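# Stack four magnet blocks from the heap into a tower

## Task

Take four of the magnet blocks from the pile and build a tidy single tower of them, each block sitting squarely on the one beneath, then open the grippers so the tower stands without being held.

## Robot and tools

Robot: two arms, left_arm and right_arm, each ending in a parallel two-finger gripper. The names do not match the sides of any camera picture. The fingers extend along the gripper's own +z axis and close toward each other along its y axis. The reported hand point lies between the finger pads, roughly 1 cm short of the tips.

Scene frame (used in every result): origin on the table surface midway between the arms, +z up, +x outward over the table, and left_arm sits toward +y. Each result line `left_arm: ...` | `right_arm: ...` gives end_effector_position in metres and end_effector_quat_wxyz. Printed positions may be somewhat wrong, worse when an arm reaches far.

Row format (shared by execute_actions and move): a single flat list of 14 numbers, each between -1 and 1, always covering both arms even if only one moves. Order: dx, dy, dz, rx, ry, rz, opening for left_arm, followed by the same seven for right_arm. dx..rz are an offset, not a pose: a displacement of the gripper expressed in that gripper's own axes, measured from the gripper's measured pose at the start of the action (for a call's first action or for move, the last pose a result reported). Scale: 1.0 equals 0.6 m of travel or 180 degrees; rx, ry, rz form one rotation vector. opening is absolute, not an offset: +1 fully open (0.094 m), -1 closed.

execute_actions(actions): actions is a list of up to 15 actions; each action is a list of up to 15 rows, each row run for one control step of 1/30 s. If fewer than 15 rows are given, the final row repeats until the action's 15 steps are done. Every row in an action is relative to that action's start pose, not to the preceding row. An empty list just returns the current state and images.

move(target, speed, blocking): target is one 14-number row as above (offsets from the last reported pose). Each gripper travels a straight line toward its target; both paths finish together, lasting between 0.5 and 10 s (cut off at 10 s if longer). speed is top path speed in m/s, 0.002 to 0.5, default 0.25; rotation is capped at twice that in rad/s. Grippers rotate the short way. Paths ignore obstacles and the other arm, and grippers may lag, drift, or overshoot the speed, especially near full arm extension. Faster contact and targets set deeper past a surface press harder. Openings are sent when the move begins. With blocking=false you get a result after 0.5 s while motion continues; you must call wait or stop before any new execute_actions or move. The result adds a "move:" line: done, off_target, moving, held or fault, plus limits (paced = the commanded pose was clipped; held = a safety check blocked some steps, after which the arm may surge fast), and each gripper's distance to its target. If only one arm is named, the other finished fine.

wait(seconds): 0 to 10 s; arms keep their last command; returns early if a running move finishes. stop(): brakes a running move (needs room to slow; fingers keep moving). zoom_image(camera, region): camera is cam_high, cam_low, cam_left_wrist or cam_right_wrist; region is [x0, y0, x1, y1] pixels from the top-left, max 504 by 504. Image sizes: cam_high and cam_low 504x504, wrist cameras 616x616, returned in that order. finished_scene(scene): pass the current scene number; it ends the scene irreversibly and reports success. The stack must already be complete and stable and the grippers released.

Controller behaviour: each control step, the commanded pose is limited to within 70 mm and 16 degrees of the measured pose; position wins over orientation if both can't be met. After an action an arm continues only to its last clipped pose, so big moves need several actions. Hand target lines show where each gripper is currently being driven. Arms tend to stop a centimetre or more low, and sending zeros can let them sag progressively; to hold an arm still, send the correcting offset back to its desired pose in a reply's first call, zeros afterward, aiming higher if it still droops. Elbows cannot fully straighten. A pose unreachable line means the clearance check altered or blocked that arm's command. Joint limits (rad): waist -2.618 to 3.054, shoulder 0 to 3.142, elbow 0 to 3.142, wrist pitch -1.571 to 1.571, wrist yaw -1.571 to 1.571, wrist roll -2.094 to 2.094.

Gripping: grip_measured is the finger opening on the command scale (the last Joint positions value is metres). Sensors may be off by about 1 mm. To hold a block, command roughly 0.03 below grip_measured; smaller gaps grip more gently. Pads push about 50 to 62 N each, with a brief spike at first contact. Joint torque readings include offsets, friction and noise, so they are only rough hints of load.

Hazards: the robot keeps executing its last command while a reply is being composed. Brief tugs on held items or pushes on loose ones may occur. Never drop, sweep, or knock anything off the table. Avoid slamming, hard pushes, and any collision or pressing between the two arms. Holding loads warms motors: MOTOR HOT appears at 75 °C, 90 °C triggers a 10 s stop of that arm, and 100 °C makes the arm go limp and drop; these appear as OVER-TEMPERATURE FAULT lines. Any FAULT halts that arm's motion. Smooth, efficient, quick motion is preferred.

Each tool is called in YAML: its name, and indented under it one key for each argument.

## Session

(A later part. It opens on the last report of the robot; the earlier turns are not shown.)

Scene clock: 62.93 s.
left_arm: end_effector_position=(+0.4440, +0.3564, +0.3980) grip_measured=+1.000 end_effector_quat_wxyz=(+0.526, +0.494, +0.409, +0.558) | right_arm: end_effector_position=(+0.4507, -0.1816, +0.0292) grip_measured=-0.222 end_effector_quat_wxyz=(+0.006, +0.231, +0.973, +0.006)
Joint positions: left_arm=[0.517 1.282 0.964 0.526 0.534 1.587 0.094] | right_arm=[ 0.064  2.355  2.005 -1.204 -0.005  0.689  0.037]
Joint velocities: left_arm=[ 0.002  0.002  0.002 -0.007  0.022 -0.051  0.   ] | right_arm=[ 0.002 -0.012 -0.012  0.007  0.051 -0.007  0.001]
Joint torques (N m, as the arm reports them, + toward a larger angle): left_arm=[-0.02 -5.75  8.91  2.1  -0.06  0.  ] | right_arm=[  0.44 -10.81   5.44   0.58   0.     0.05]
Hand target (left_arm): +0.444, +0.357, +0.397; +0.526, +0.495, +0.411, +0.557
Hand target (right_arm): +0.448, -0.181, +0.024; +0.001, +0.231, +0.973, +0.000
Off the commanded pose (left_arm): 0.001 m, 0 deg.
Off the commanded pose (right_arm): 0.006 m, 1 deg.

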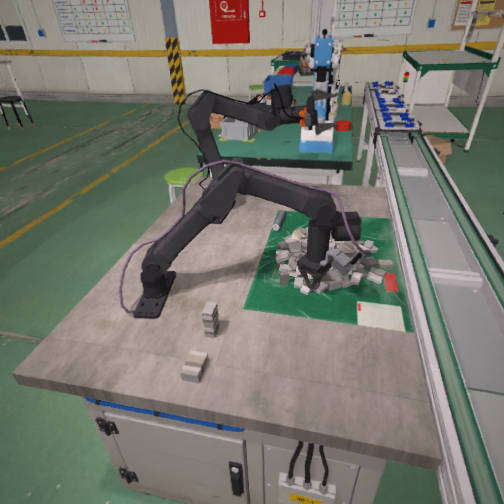

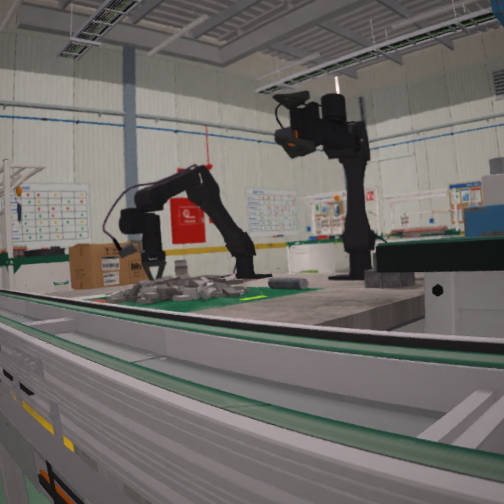

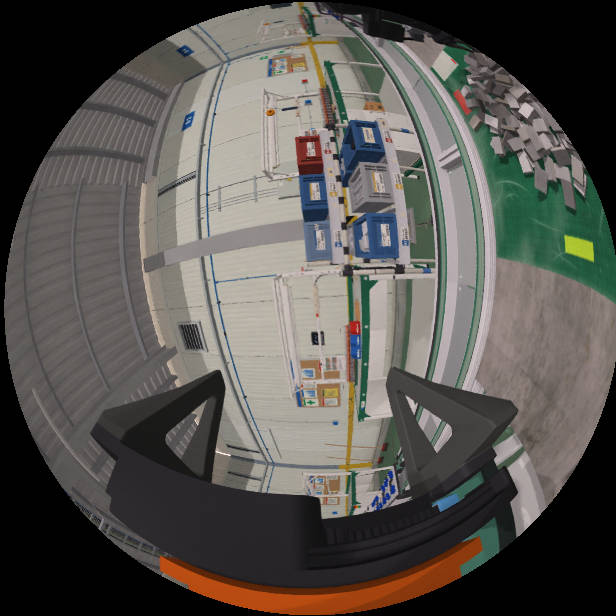

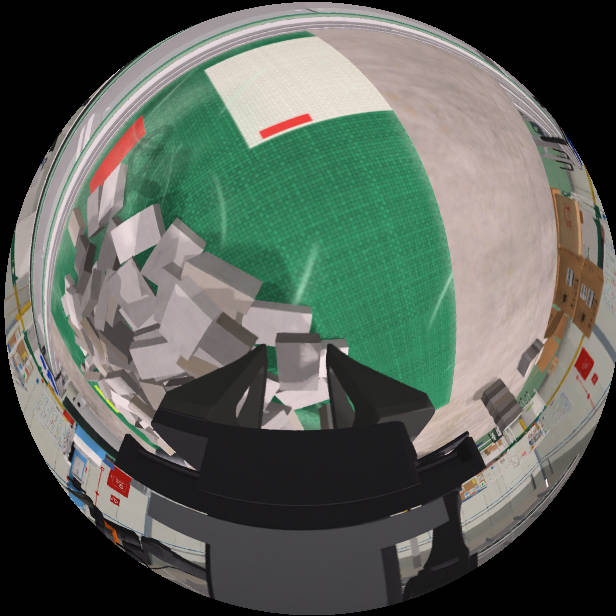

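execute_actions:
  actions:
    - [[0,0,0,0,0,0,1,0.008,0,0.018,0.004,0.005,0,-0.22],[0,0,0,0,0,0,1,0.008,0,0.018,0.004,0.005,0,-0.22],[0,0,0,0,0,0,1,0.008,0,0.018,0.004,0.005,0,-0.25],[0,0,0,0,0,0,1,0.006,0,0.006,0.004,0.004,0,-0.3],[0,0,0,0,0,0,1,0.006,0,0.006,0.004,0.004,0,-0.34],[0,0,0,0,0,0,1,0.006,0,0.006,0.004,0.004,0,-0.38],[0,0,0,0,0,0,1,0.006,0,0.006,0.004,0.004,0,-0.41],[0,0,0,0,0,0,1,0.006,0,0.006,0.004,0.004,0,-0.44],[0,0,0,0,0,0,1,0.006,0,0.006,0.004,0.004,0,-0.47],[0,0,0,0,0,0,1,0.006,0,0.006,0.004,0.004,0,-0.5],[0,0,0,0,0,0,1,0.006,0,0.006,0.004,0.004,0,-0.53]]

zoom_image:
  camera: "cam_right_wrist"
  region: [220,240,380,400]

Scene clock: 65.37 s.
left_arm: end_effector_position=(+0.4437, +0.3563, +0.3992) grip_measured=+1.000 end_effector_quat_wxyz=(+0.527, +0.493, +0.407, +0.560) | right_arm: end_effector_position=(+0.4507, -0.1816, +0.0292) grip_measured=-0.483 end_effector_quat_wxyz=(+0.006, +0.231, +0.973, +0.006)
Joint positions: left_arm=[0.517 1.282 0.964 0.532 0.534 1.587 0.094] | right_arm=[ 0.064  2.355  2.005 -1.204 -0.005  0.689  0.024]
Joint velocities: left_arm=[ 0.007 -0.017  0.002  0.095 -0.037 -0.037  0.   ] | right_arm=[ 0.017 -0.002 -0.007  0.007 -0.051 -0.022 -0.   ]
Joint torques (N m, as the arm reports them, + toward a larger angle): left_arm=[-0.02 -5.75  8.91  2.12 -0.06  0.  ] | right_arm=[  0.55 -10.94   5.81   0.5    0.01   0.09]
Hand target (left_arm): +0.444, +0.356, +0.398; +0.526, +0.494, +0.409, +0.558
Hand target (right_arm): +0.447, -0.180, +0.026; -0.001, +0.231, +0.973, +0.001
Off the commanded pose (left_arm): 0.001 m, 0 deg.
Off the commanded pose (right_arm): 0.005 m, 1 deg.

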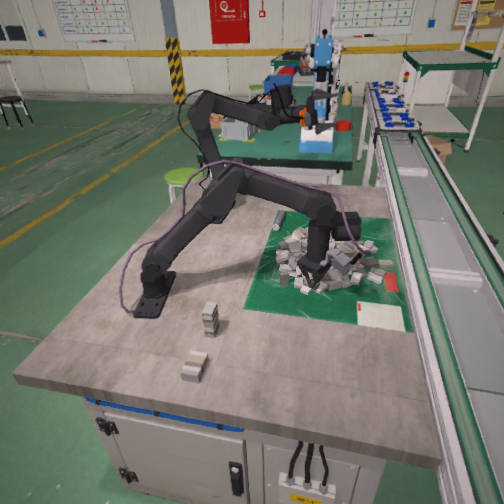

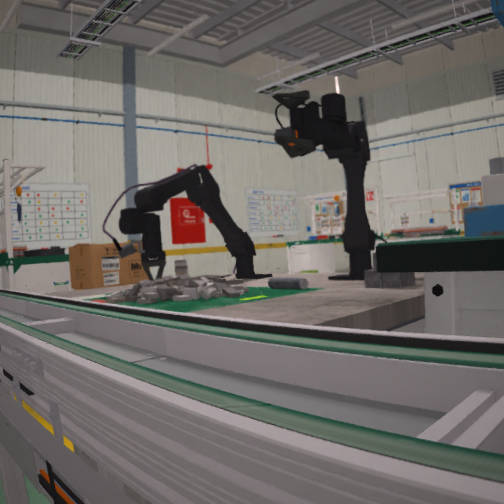

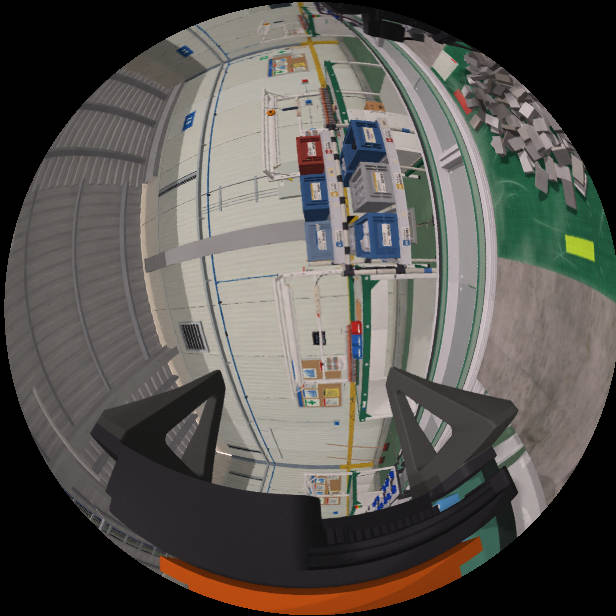

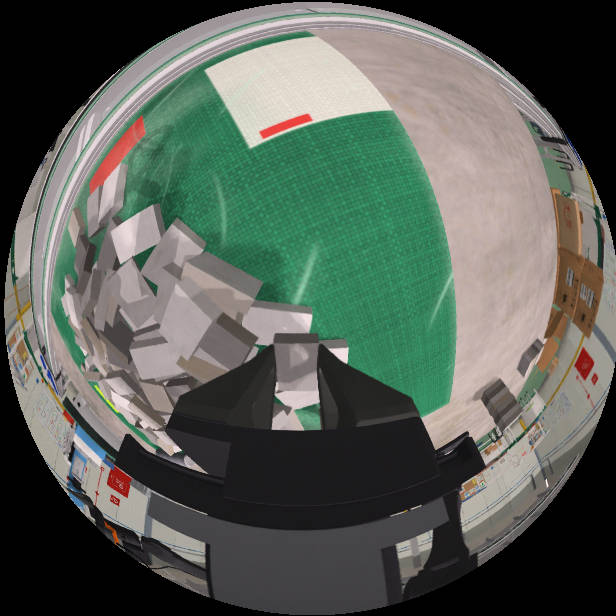

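Region (220, 240, 380, 400) of cam_right_wrist's 616x616 image, scaled by 3.150, with more detail than that image has.

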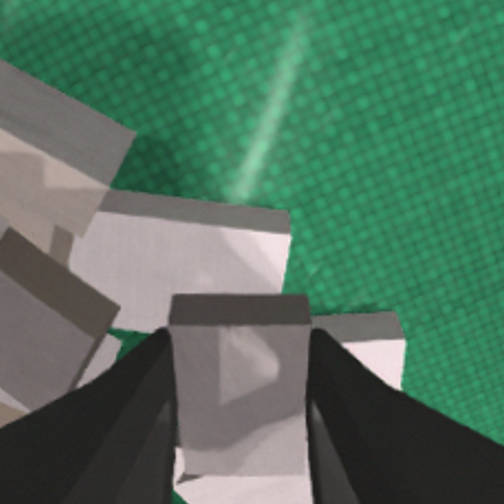

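move:
  target: [0,0,0,0,0,0,1,0.009,-0.131,-0.02,0.004,0.003,-0.148,-0.515]
  speed: 0.2

Scene clock: 69.17 s.
left_arm: end_effector_position=(+0.4435, +0.3561, +0.4005) grip_measured=+1.000 end_effector_quat_wxyz=(+0.527, +0.493, +0.405, +0.562) | right_arm: end_effector_position=(+0.4121, -0.2457, +0.0360) grip_measured=-0.483 end_effector_quat_wxyz=(-0.006, +0.004, +1.000, +0.002)
Joint positions: left_arm=[0.517 1.282 0.964 0.537 0.534 1.587 0.094] | right_arm=[-0.068  2.17   1.721 -1.134 -0.005  0.099  0.024]
Joint velocities: left_arm=[ 0.012 -0.022 -0.007 -0.007 -0.022  0.051  0.   ] | right_arm=[ 0.012 -0.002 -0.007  0.007 -0.007 -0.022  0.001]
Joint torques (N m, as the arm reports them, + toward a larger angle): left_arm=[-0.01 -5.73  8.9   2.09 -0.07  0.  ] | right_arm=[ -0.46 -12.1    4.09   0.67   0.04  -0.08]
Hand target (left_arm): +0.444, +0.356, +0.399; +0.527, +0.493, +0.407, +0.560
Hand target (right_arm): +0.411, -0.250, +0.040; +0.001, +0.001, +1.000, -0.001
Off the commanded pose (left_arm): 0.001 m, 0 deg.
Off the commanded pose (right_arm): 0.006 m, 1 deg.
move: done

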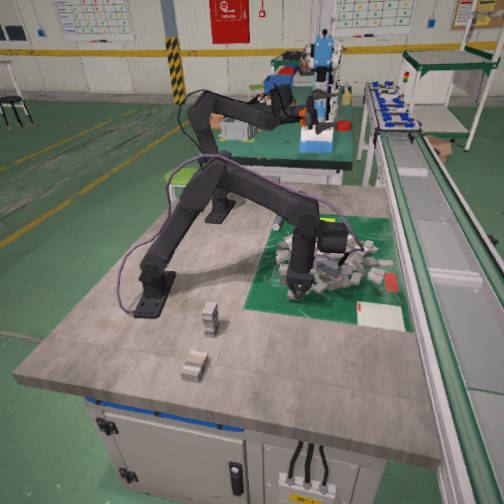

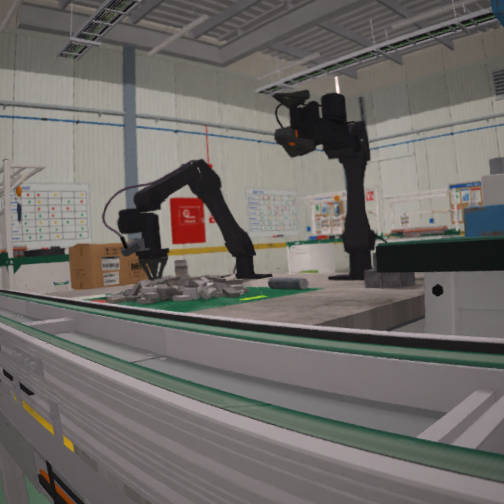

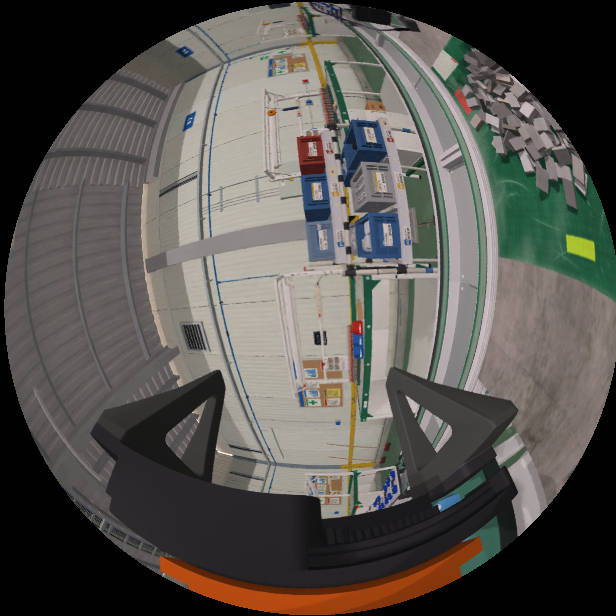

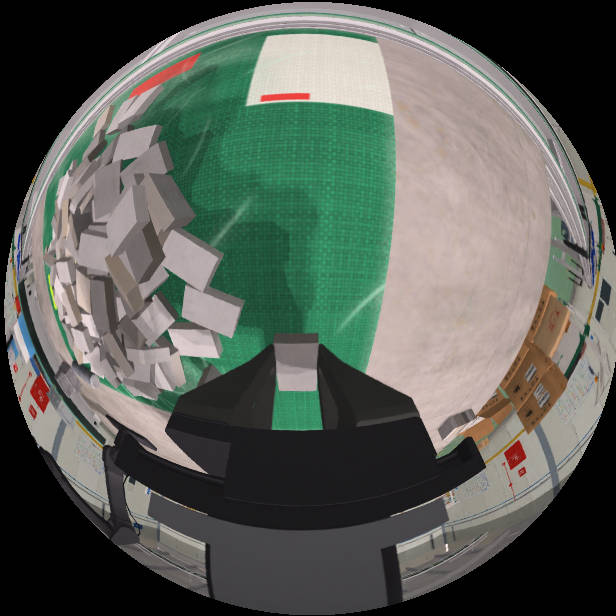

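execute_actions:
  actions:
    - [[0,0,0,0,0,0,1,0,0,0.03,0,-0.004,0,-0.515],[0,0,0,0,0,0,1,0,0,0.045,0,-0.004,0,-0.515],[0,0,0,0,0,0,1,0,0,0.045,0,-0.004,0,-0.515],[0,0,0,0,0,0,1,0,0,0.045,0,-0.004,0,-0.515],[0,0,0,0,0,0,1,0,0,0.045,0,-0.004,0,-0.515],[0,0,0,0,0,0,1,0,0,0.032,0,-0.004,0,-0.515]]

zoom_image:
  camera: "cam_high"
  region: [260,250,340,330]

Scene clock: 70.87 s.
left_arm: end_effector_position=(+0.4433, +0.3560, +0.4017) grip_measured=+1.000 end_effector_quat_wxyz=(+0.527, +0.492, +0.403, +0.564) | right_arm: end_effector_position=(+0.4112, -0.2458, +0.0180) grip_measured=-0.483 end_effector_quat_wxyz=(-0.002, +0.002, +1.000, +0.002)
Joint positions: left_arm=[0.517 1.282 0.964 0.543 0.534 1.587 0.094] | right_arm=[-0.068  2.176  1.657 -1.055 -0.005  0.097  0.024]
Joint velocities: left_arm=[-0.007  0.002 -0.017  0.007  0.022  0.095  0.   ] | right_arm=[ 0.007  0.007 -0.012 -0.022 -0.007  0.051  0.   ]
Joint torques (N m, as the arm reports them, + toward a larger angle): left_arm=[-0.03 -5.74  8.9   2.08 -0.07  0.  ] | right_arm=[ -0.01 -10.36   5.05   0.67  -0.02   0.04]
Hand target (left_arm): +0.444, +0.356, +0.400; +0.527, +0.493, +0.405, +0.562
Hand target (right_arm): +0.412, -0.246, +0.017; +0.001, +0.004, +1.000, +0.002
Off the commanded pose (left_arm): 0.001 m, 0 deg.
Off the commanded pose (right_arm): 0.001 m, 0 deg.

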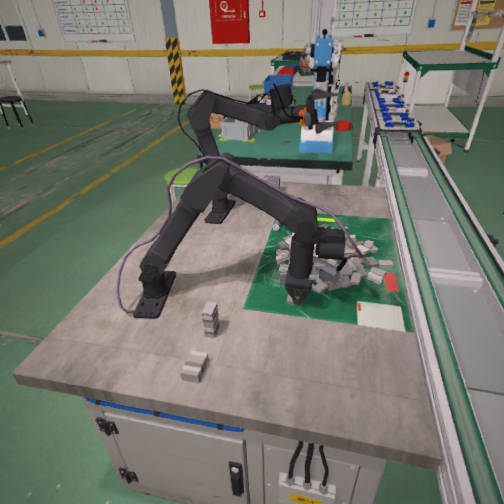

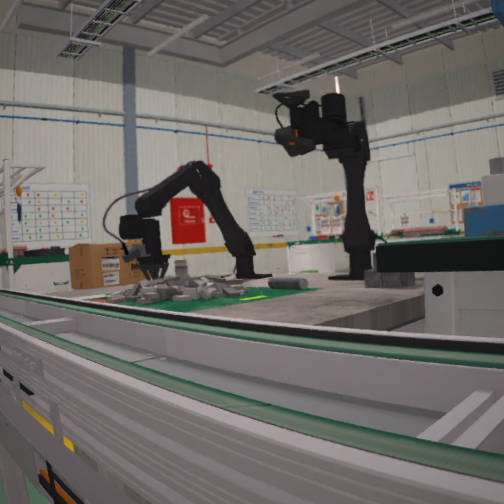

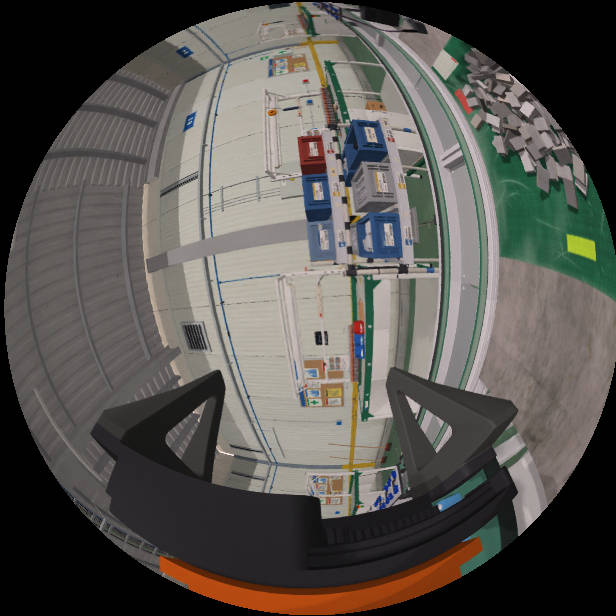

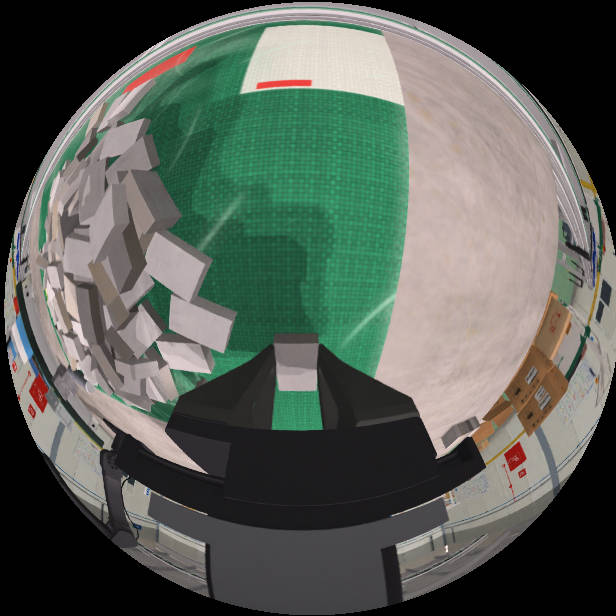

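Region (260, 250, 340, 330) of cam_high's 504x504 image, scaled by 6.300, with more detail than that image has.

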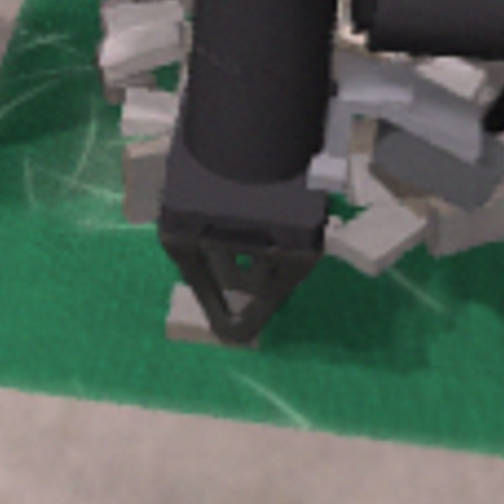

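execute_actions:
  actions:
    - [[0,0,0,0,0,0,1,0,0,0.002,0,0,0,-0.49],[0,0,0,0,0,0,1,0,0,0.002,0,0,0,-0.48],[0,0,0,0,0,0,1,0,0,0.002,0,0,0,-0.47],[0,0,0,0,0,0,1,0,0,0.002,0,0,0,-0.45],[0,0,0,0,0,0,1,0,0,0.002,0,0,0,-0.4],[0,0,0,0,0,0,1,0,0,0.002,0,0,0,-0.3],[0,0,0,0,0,0,1,0,0,0,0,0,0,-0.25],[0,0,0,0,0,0,1,0,0,0,0,0,0,-0.25],[0,0,0,0,0,0,1,0,0,-0.02,0,0,0,-0.25],[0,0,0,0,0,0,1,0,0,-0.04,0,0,0,-0.25],[0,0,0,0,0,0,1,0,0,-0.06,0,0,0,-0.25],[0,0,0,0,0,0,1,0,0,-0.075,0,0,0,-0.25],[0,0,0,0,0,0,1,0,0,-0.085,0,0,0,-0.25]]
    - [[0,0,0,0,0,0,1,0.01,0.02,-0.03,0,0,0,-0.25],[0,0,0,0,0,0,1,0.01,0.04,-0.03,0,0,0,-0.25],[0,0,0,0,0,0,1,0.01,0.06,-0.03,0,0,0,-0.25]]

zoom_image:
  camera: "cam_right_wrist"
  region: [160,190,400,400]

Scene clock: 75.10 s.
left_arm: end_effector_position=(+0.4428, +0.3558, +0.4041) grip_measured=+1.000 end_effector_quat_wxyz=(+0.528, +0.490, +0.399, +0.567) | right_arm: end_effector_position=(+0.4002, -0.2079, +0.0563) grip_measured=-0.252 end_effector_quat_wxyz=(-0.010, -0.008, +1.000, +0.001)
Joint positions: left_arm=[0.517 1.282 0.964 0.554 0.534 1.587 0.094] | right_arm=[ 0.028  2.138  1.752 -1.205 -0.005  0.171  0.035]
Joint velocities: left_arm=[-0.002 -0.012  0.007 -0.081  0.037  0.022  0.   ] | right_arm=[ 0.002  0.002 -0.017 -0.037  0.037  0.007  0.   ]
Joint torques (N m, as the arm reports them, + toward a larger angle): left_arm=[-0.02 -5.73  8.89  2.09 -0.08  0.  ] | right_arm=[-0.69 -9.49  7.82  0.39 -0.06  0.06]
Hand target (left_arm): +0.443, +0.356, +0.403; +0.528, +0.491, +0.401, +0.565
Hand target (right_arm): +0.406, -0.210, +0.061; -0.006, +0.002, +1.000, +0.002
Off the commanded pose (left_arm): 0.001 m, 0 deg.
Off the commanded pose (right_arm): 0.008 m, 1 deg.

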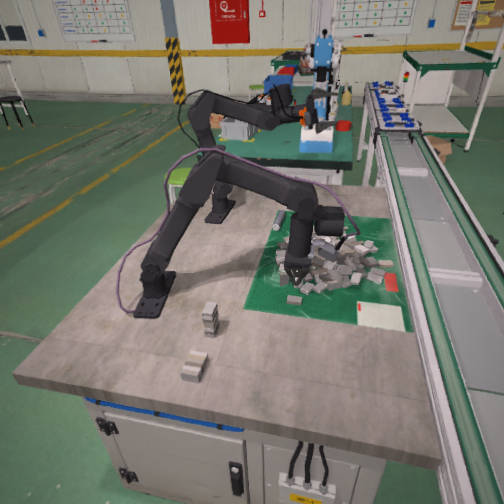

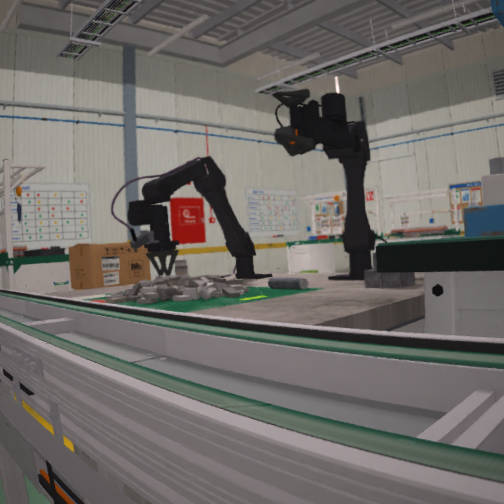

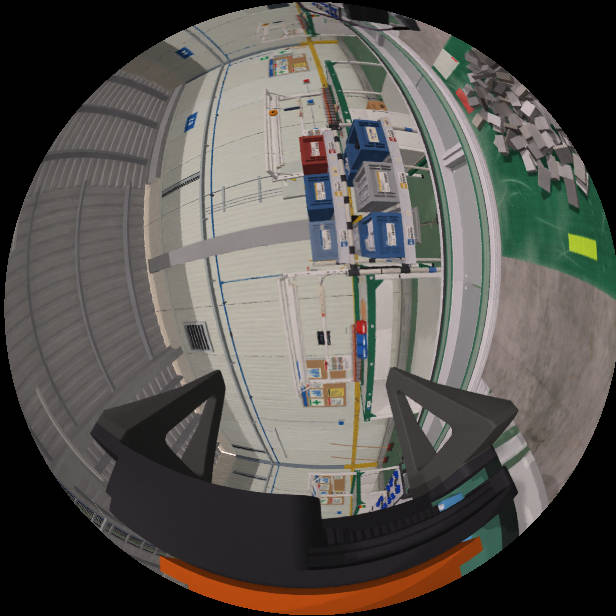

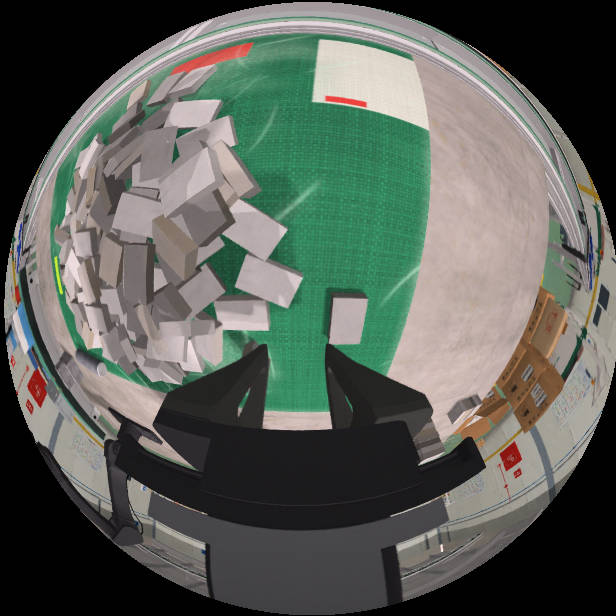

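Region (160, 190, 400, 400) of cam_right_wrist's 616x616 image, scaled by 2.100, with more detail than that image has; it fills the top 441 rows of this view, and the rest is white.

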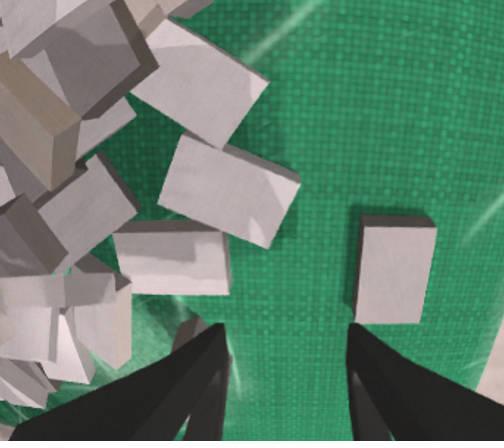

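move:
  target: [0,0,0,0,0,0,1,-0.062,0.035,0.035,0,-0.006,0.12,0.02]
  speed: 0.15

zoom_image:
  camera: "cam_right_wrist"
  region: [210,240,390,420]

Scene clock: 79.40 s.
left_arm: end_effector_position=(+0.4425, +0.3556, +0.4052) grip_measured=+1.000 end_effector_quat_wxyz=(+0.528, +0.490, +0.397, +0.569) | right_arm: end_effector_position=(+0.4294, -0.1906, +0.0331) grip_measured=+0.018 end_effector_quat_wxyz=(-0.010, +0.178, +0.984, -0.001)
Joint positions: left_arm=[0.517 1.282 0.964 0.559 0.534 1.587 0.094] | right_arm=[ 0.054  2.288  1.904 -1.206 -0.005  0.571  0.048]
Joint velocities: left_arm=[ 0.002 -0.017 -0.007  0.037 -0.022 -0.022  0.   ] | right_arm=[-0.012  0.007  0.007 -0.007 -0.051  0.007  0.   ]
Joint torques (N m, as the arm reports them, + toward a larger angle): left_arm=[-0.02 -5.72  8.9   2.07 -0.08  0.  ] | right_arm=[  0.65 -10.05   7.63   0.54   0.02   0.08]
Hand target (left_arm): +0.443, +0.356, +0.404; +0.528, +0.490, +0.399, +0.567
Hand target (right_arm): +0.436, -0.186, +0.034; -0.001, +0.179, +0.984, -0.001
Off the commanded pose (left_arm): 0.001 m, 0 deg.
Off the commanded pose (right_arm): 0.009 m, 1 deg.
move: done

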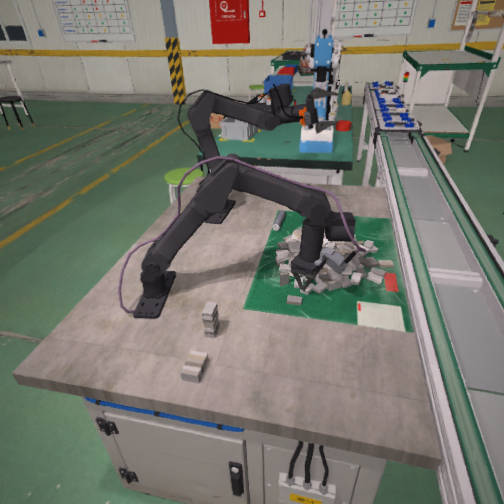

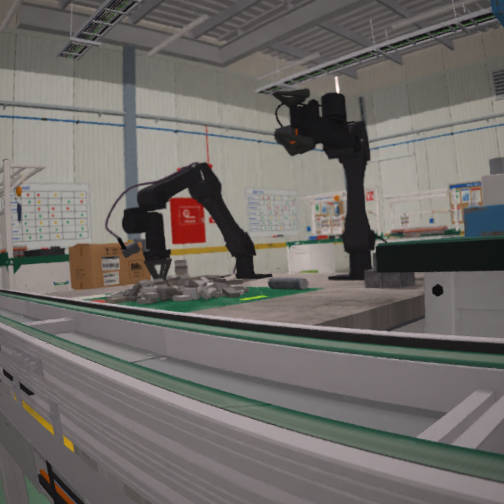

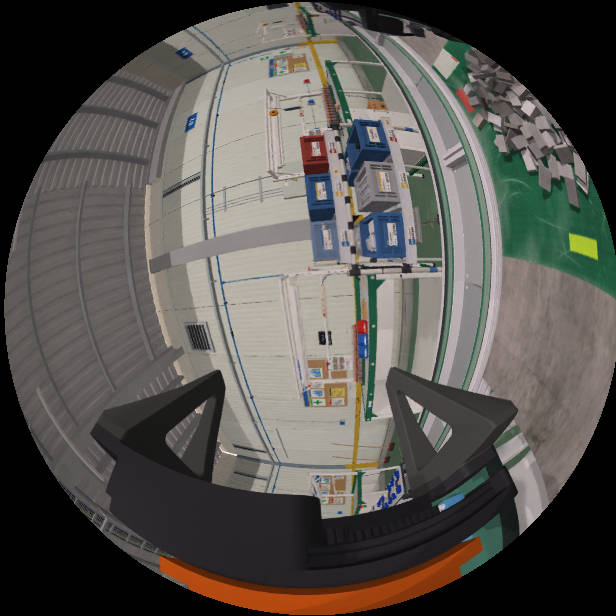

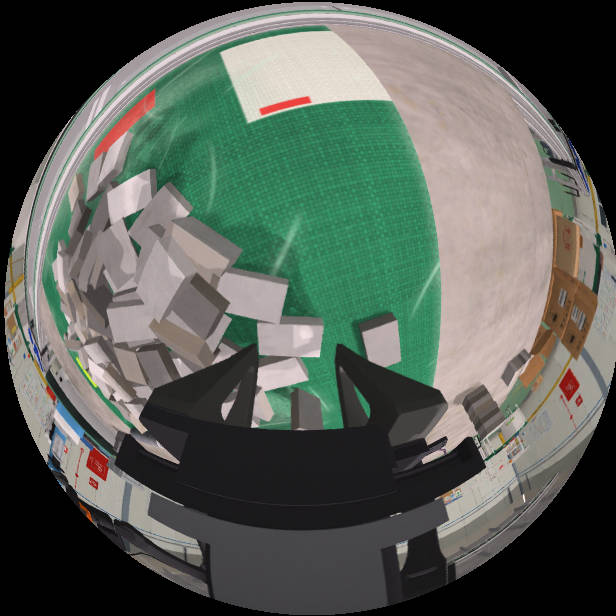

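Region (210, 240, 390, 420) of cam_right_wrist's 616x616 image, scaled by 2.800, with more detail than that image has.

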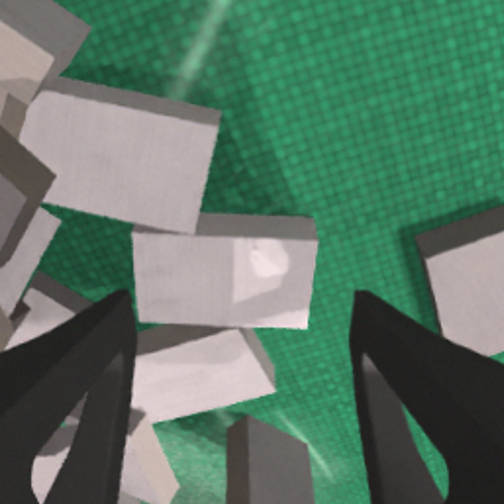

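execute_actions:
  actions:
    - [[0,0,0,0,0,0,1,-0.025,0.022,0,0,-0.006,0.012,0.02],[0,0,0,0,0,0,1,-0.025,0.022,0,0,-0.006,0.012,0.02],[0,0,0,0,0,0,1,-0.025,0.022,0,0,-0.006,0.012,0.02],[0,0,0,0,0,0,1,-0.025,0.022,0,0,-0.006,0.012,0.02],[0,0,0,0,0,0,1,-0.025,0.022,0,0,-0.006,0.012,0.02],[0,0,0,0,0,0,1,-0.014,0.011,0,0,-0.006,0.012,0.02]]

zoom_image:
  camera: "cam_right_wrist"
  region: [210,240,390,420]

Scene clock: 82.20 s.
left_arm: end_effector_position=(+0.4423, +0.3555, +0.4064) grip_measured=+1.000 end_effector_quat_wxyz=(+0.529, +0.489, +0.395, +0.570) | right_arm: end_effector_position=(+0.4450, -0.1872, +0.0329) grip_measured=+0.018 end_effector_quat_wxyz=(+0.001, +0.195, +0.981, +0.003)
Joint positions: left_arm=[0.517 1.282 0.964 0.564 0.534 1.587 0.094] | right_arm=[ 0.054  2.336  1.986 -1.217 -0.005  0.605  0.048]
Joint velocities: left_arm=[-0.002  0.017  0.002 -0.007  0.081 -0.066  0.   ] | right_arm=[-0.012 -0.007 -0.002 -0.037 -0.007 -0.037 -0.001]
Joint torques (N m, as the arm reports them, + toward a larger angle): left_arm=[-0.02 -5.72  8.88  2.08 -0.08  0.  ] | right_arm=[  0.52 -12.76   3.59   0.62   0.11   0.1 ]
Hand target (left_arm): +0.443, +0.356, +0.405; +0.528, +0.490, +0.397, +0.569
Hand target (right_arm): +0.440, -0.187, +0.033; -0.001, +0.196, +0.981, -0.003
Off the commanded pose (left_arm): 0.001 m, 0 deg.
Off the commanded pose (right_arm): 0.005 m, 1 deg.

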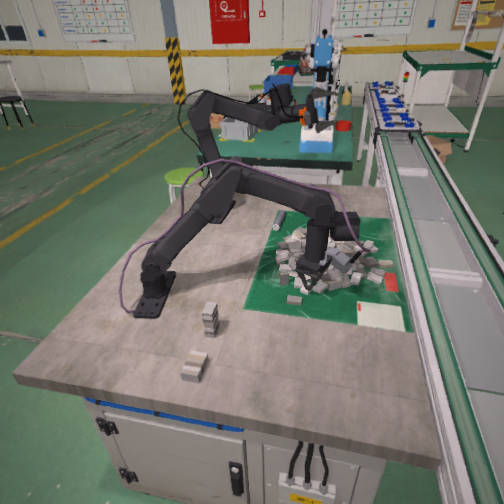

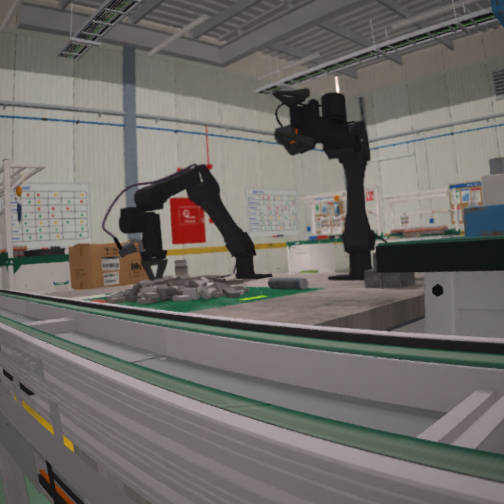

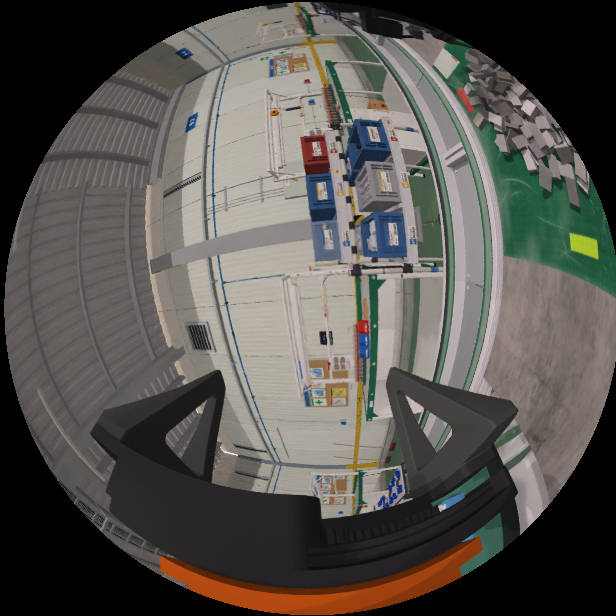

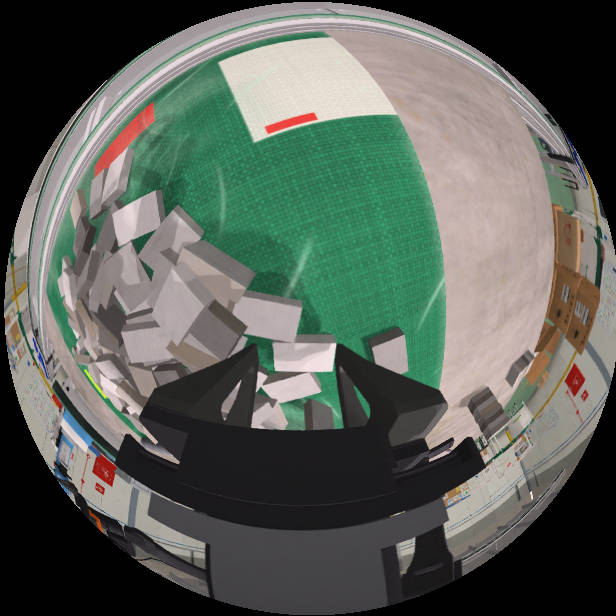

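Region (210, 240, 390, 420) of cam_right_wrist's 616x616 image, scaled by 2.800, with more detail than that image has.

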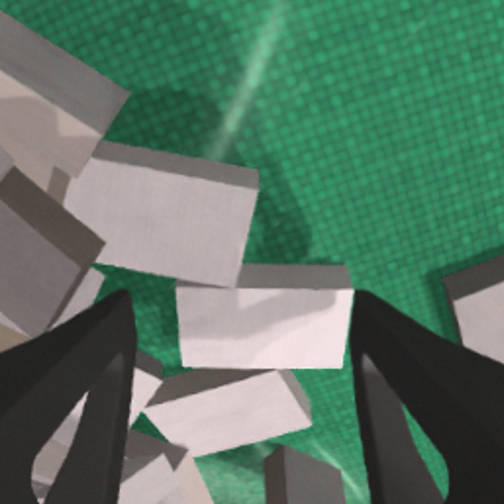

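execute_actions:
  actions:
    - [[0,0,0,0,0,0,1,0.0185,-0.0077,0,0,0,0,0.02],[0,0,0,0,0,0,1,0.0185,-0.0077,0,0,0,0,0.02],[0,0,0,0,0,0,1,0.0185,-0.0077,0,0,0,0,0.02],[0,0,0,0,0,0,1,0.012,-0.005,0,0,0,0,0.02]]

zoom_image:
  camera: "cam_right_wrist"
  region: [210,240,390,420]

Scene clock: 84.20 s.
left_arm: end_effector_position=(+0.4420, +0.3554, +0.4075) grip_measured=+1.000 end_effector_quat_wxyz=(+0.529, +0.488, +0.393, +0.572) | right_arm: end_effector_position=(+0.4367, -0.1890, +0.0309) grip_measured=+0.018 end_effector_quat_wxyz=(-0.004, +0.195, +0.981, +0.001)
Joint positions: left_arm=[0.517 1.282 0.964 0.57  0.534 1.587 0.094] | right_arm=[ 0.054  2.31   1.934 -1.201 -0.005  0.606  0.048]
Joint velocities: left_arm=[ 0.002 -0.002  0.012 -0.007 -0.022 -0.022  0.   ] | right_arm=[-0.007 -0.032  0.002  0.037 -0.051  0.007 -0.   ]
Joint torques (N m, as the arm reports them, + toward a larger angle): left_arm=[-0.02 -5.72  8.88  2.08 -0.08  0.  ] | right_arm=[  0.37 -12.18   5.05   0.67  -0.04   0.  ]
Hand target (left_arm): +0.442, +0.356, +0.406; +0.529, +0.489, +0.395, +0.570
Hand target (right_arm): +0.437, -0.187, +0.033; +0.001, +0.194, +0.981, +0.003
Off the commanded pose (left_arm): 0.001 m, 0 deg.
Off the commanded pose (right_arm): 0.003 m, 1 deg.

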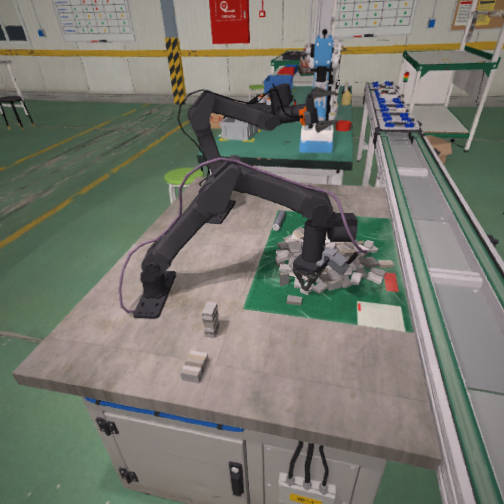

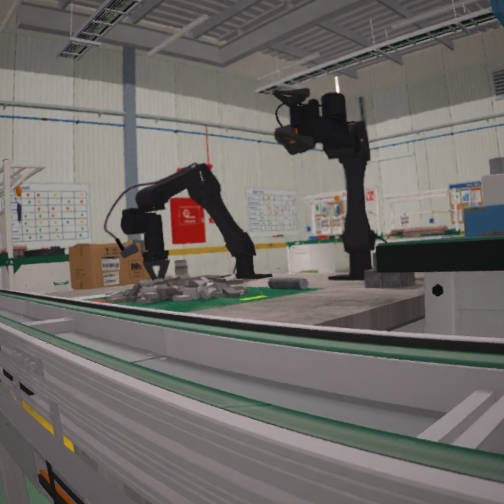

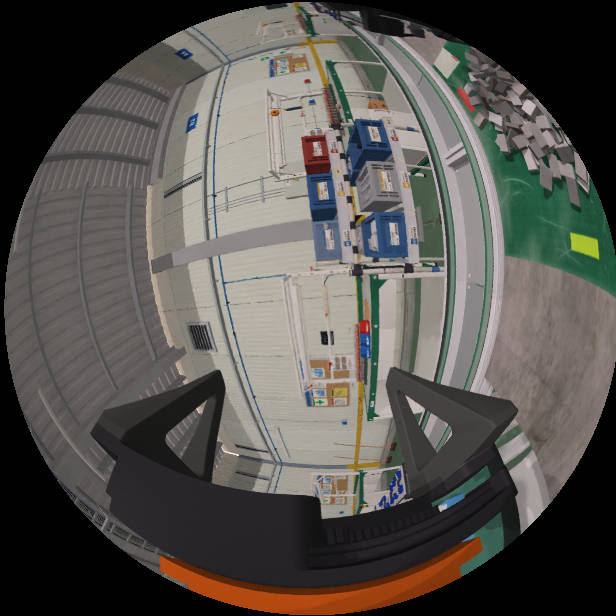

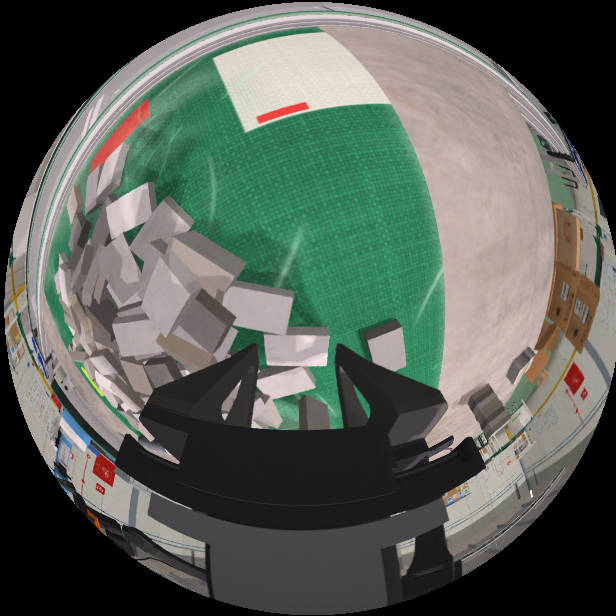

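Region (210, 240, 390, 420) of cam_right_wrist's 616x616 image, scaled by 2.800, with more detail than that image has.

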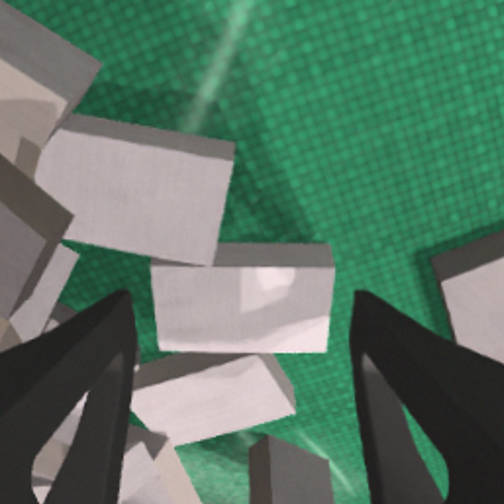

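Centered. Descend ~14 mm.

execute_actions:
  actions:
    - [[0,0,0,0,0,0,1,0,0,0.03,0,-0.002,0,-0.02],[0,0,0,0,0,0,1,0,0,0.042,0,-0.002,0,-0.02],[0,0,0,0,0,0,1,0,0,0.042,0,-0.002,0,-0.02],[0,0,0,0,0,0,1,0,0,0.042,0,-0.002,0,-0.02],[0,0,0,0,0,0,1,0,0,0.026,0,-0.002,0,-0.02]]

zoom_image:
  camera: "cam_right_wrist"
  region: [210,240,390,420]

Scene clock: 85.67 s.
left_arm: end_effector_position=(+0.4418, +0.3552, +0.4086) grip_measured=+1.000 end_effector_quat_wxyz=(+0.529, +0.488, +0.391, +0.573) | right_arm: end_effector_position=(+0.4360, -0.1892, +0.0164) grip_measured=-0.018 end_effector_quat_wxyz=(-0.004, +0.195, +0.981, +0.001)
Joint positions: left_arm=[0.517 1.282 0.964 0.575 0.534 1.587 0.094] | right_arm=[ 0.054  2.317  1.887 -1.147 -0.005  0.606  0.046]
Joint velocities: left_arm=[ 0.002 -0.007  0.002 -0.007 -0.037  0.022  0.   ] | right_arm=[ 0.002 -0.007 -0.012 -0.007 -0.066  0.007 -0.001]
Joint torques (N m, as the arm reports them, + toward a larger angle): left_arm=[-0.01 -5.72  8.87  2.07 -0.08  0.  ] | right_arm=[  0.05 -11.45   5.13   0.67   0.01   0.02]
Hand target (left_arm): +0.442, +0.355, +0.408; +0.529, +0.488, +0.393, +0.572
Hand target (right_arm): +0.436, -0.189, +0.015; -0.001, +0.195, +0.981, +0.000
Off the commanded pose (left_arm): 0.001 m, 0 deg.
Off the commanded pose (right_arm): 0.001 m, 0 deg.

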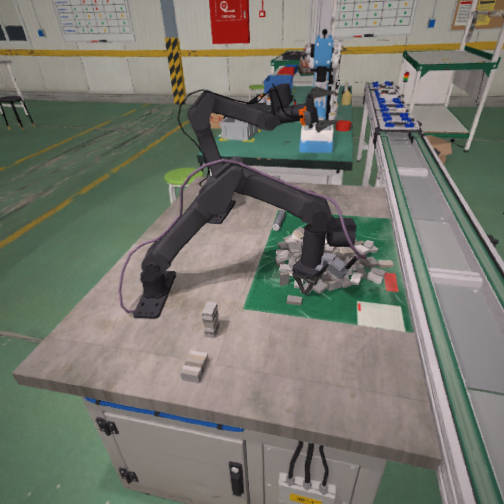

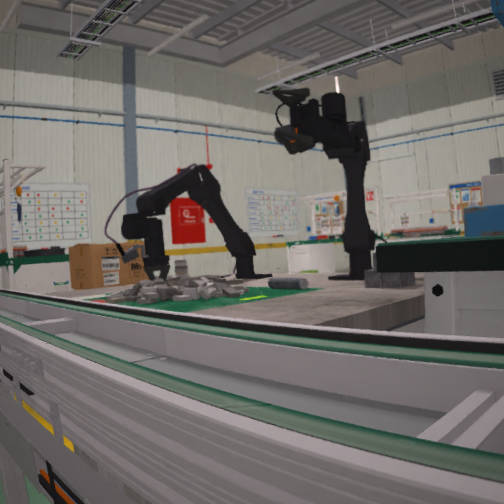

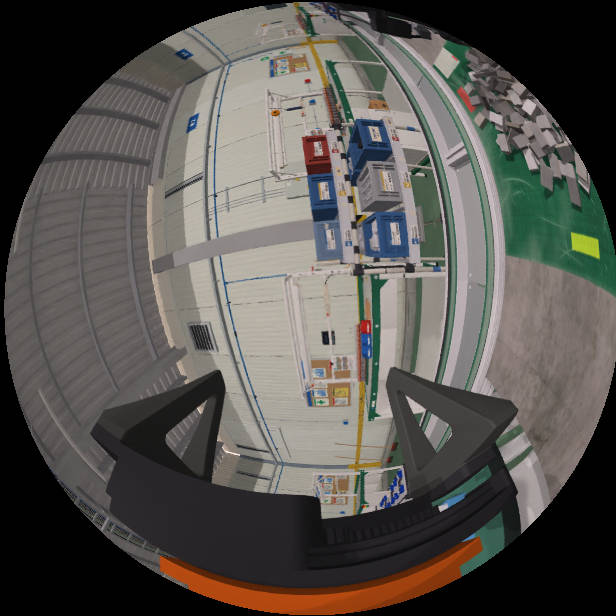

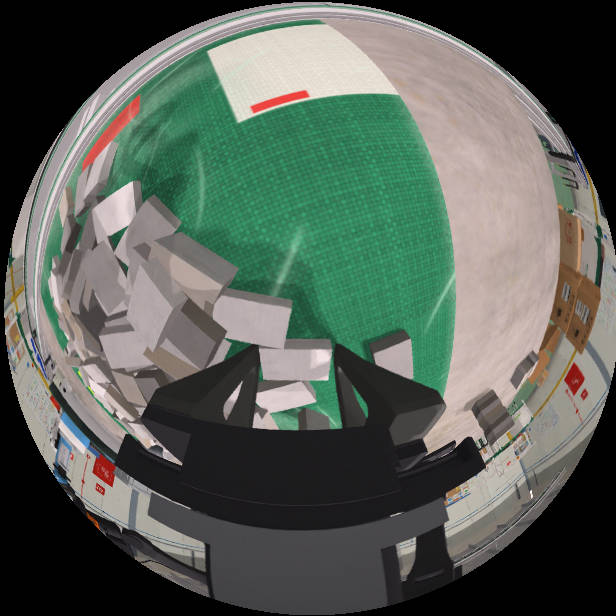

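Region (210, 240, 390, 420) of cam_right_wrist's 616x616 image, scaled by 2.800, with more detail than that image has.

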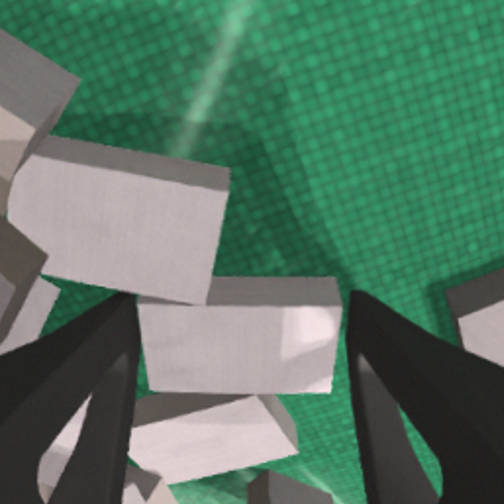

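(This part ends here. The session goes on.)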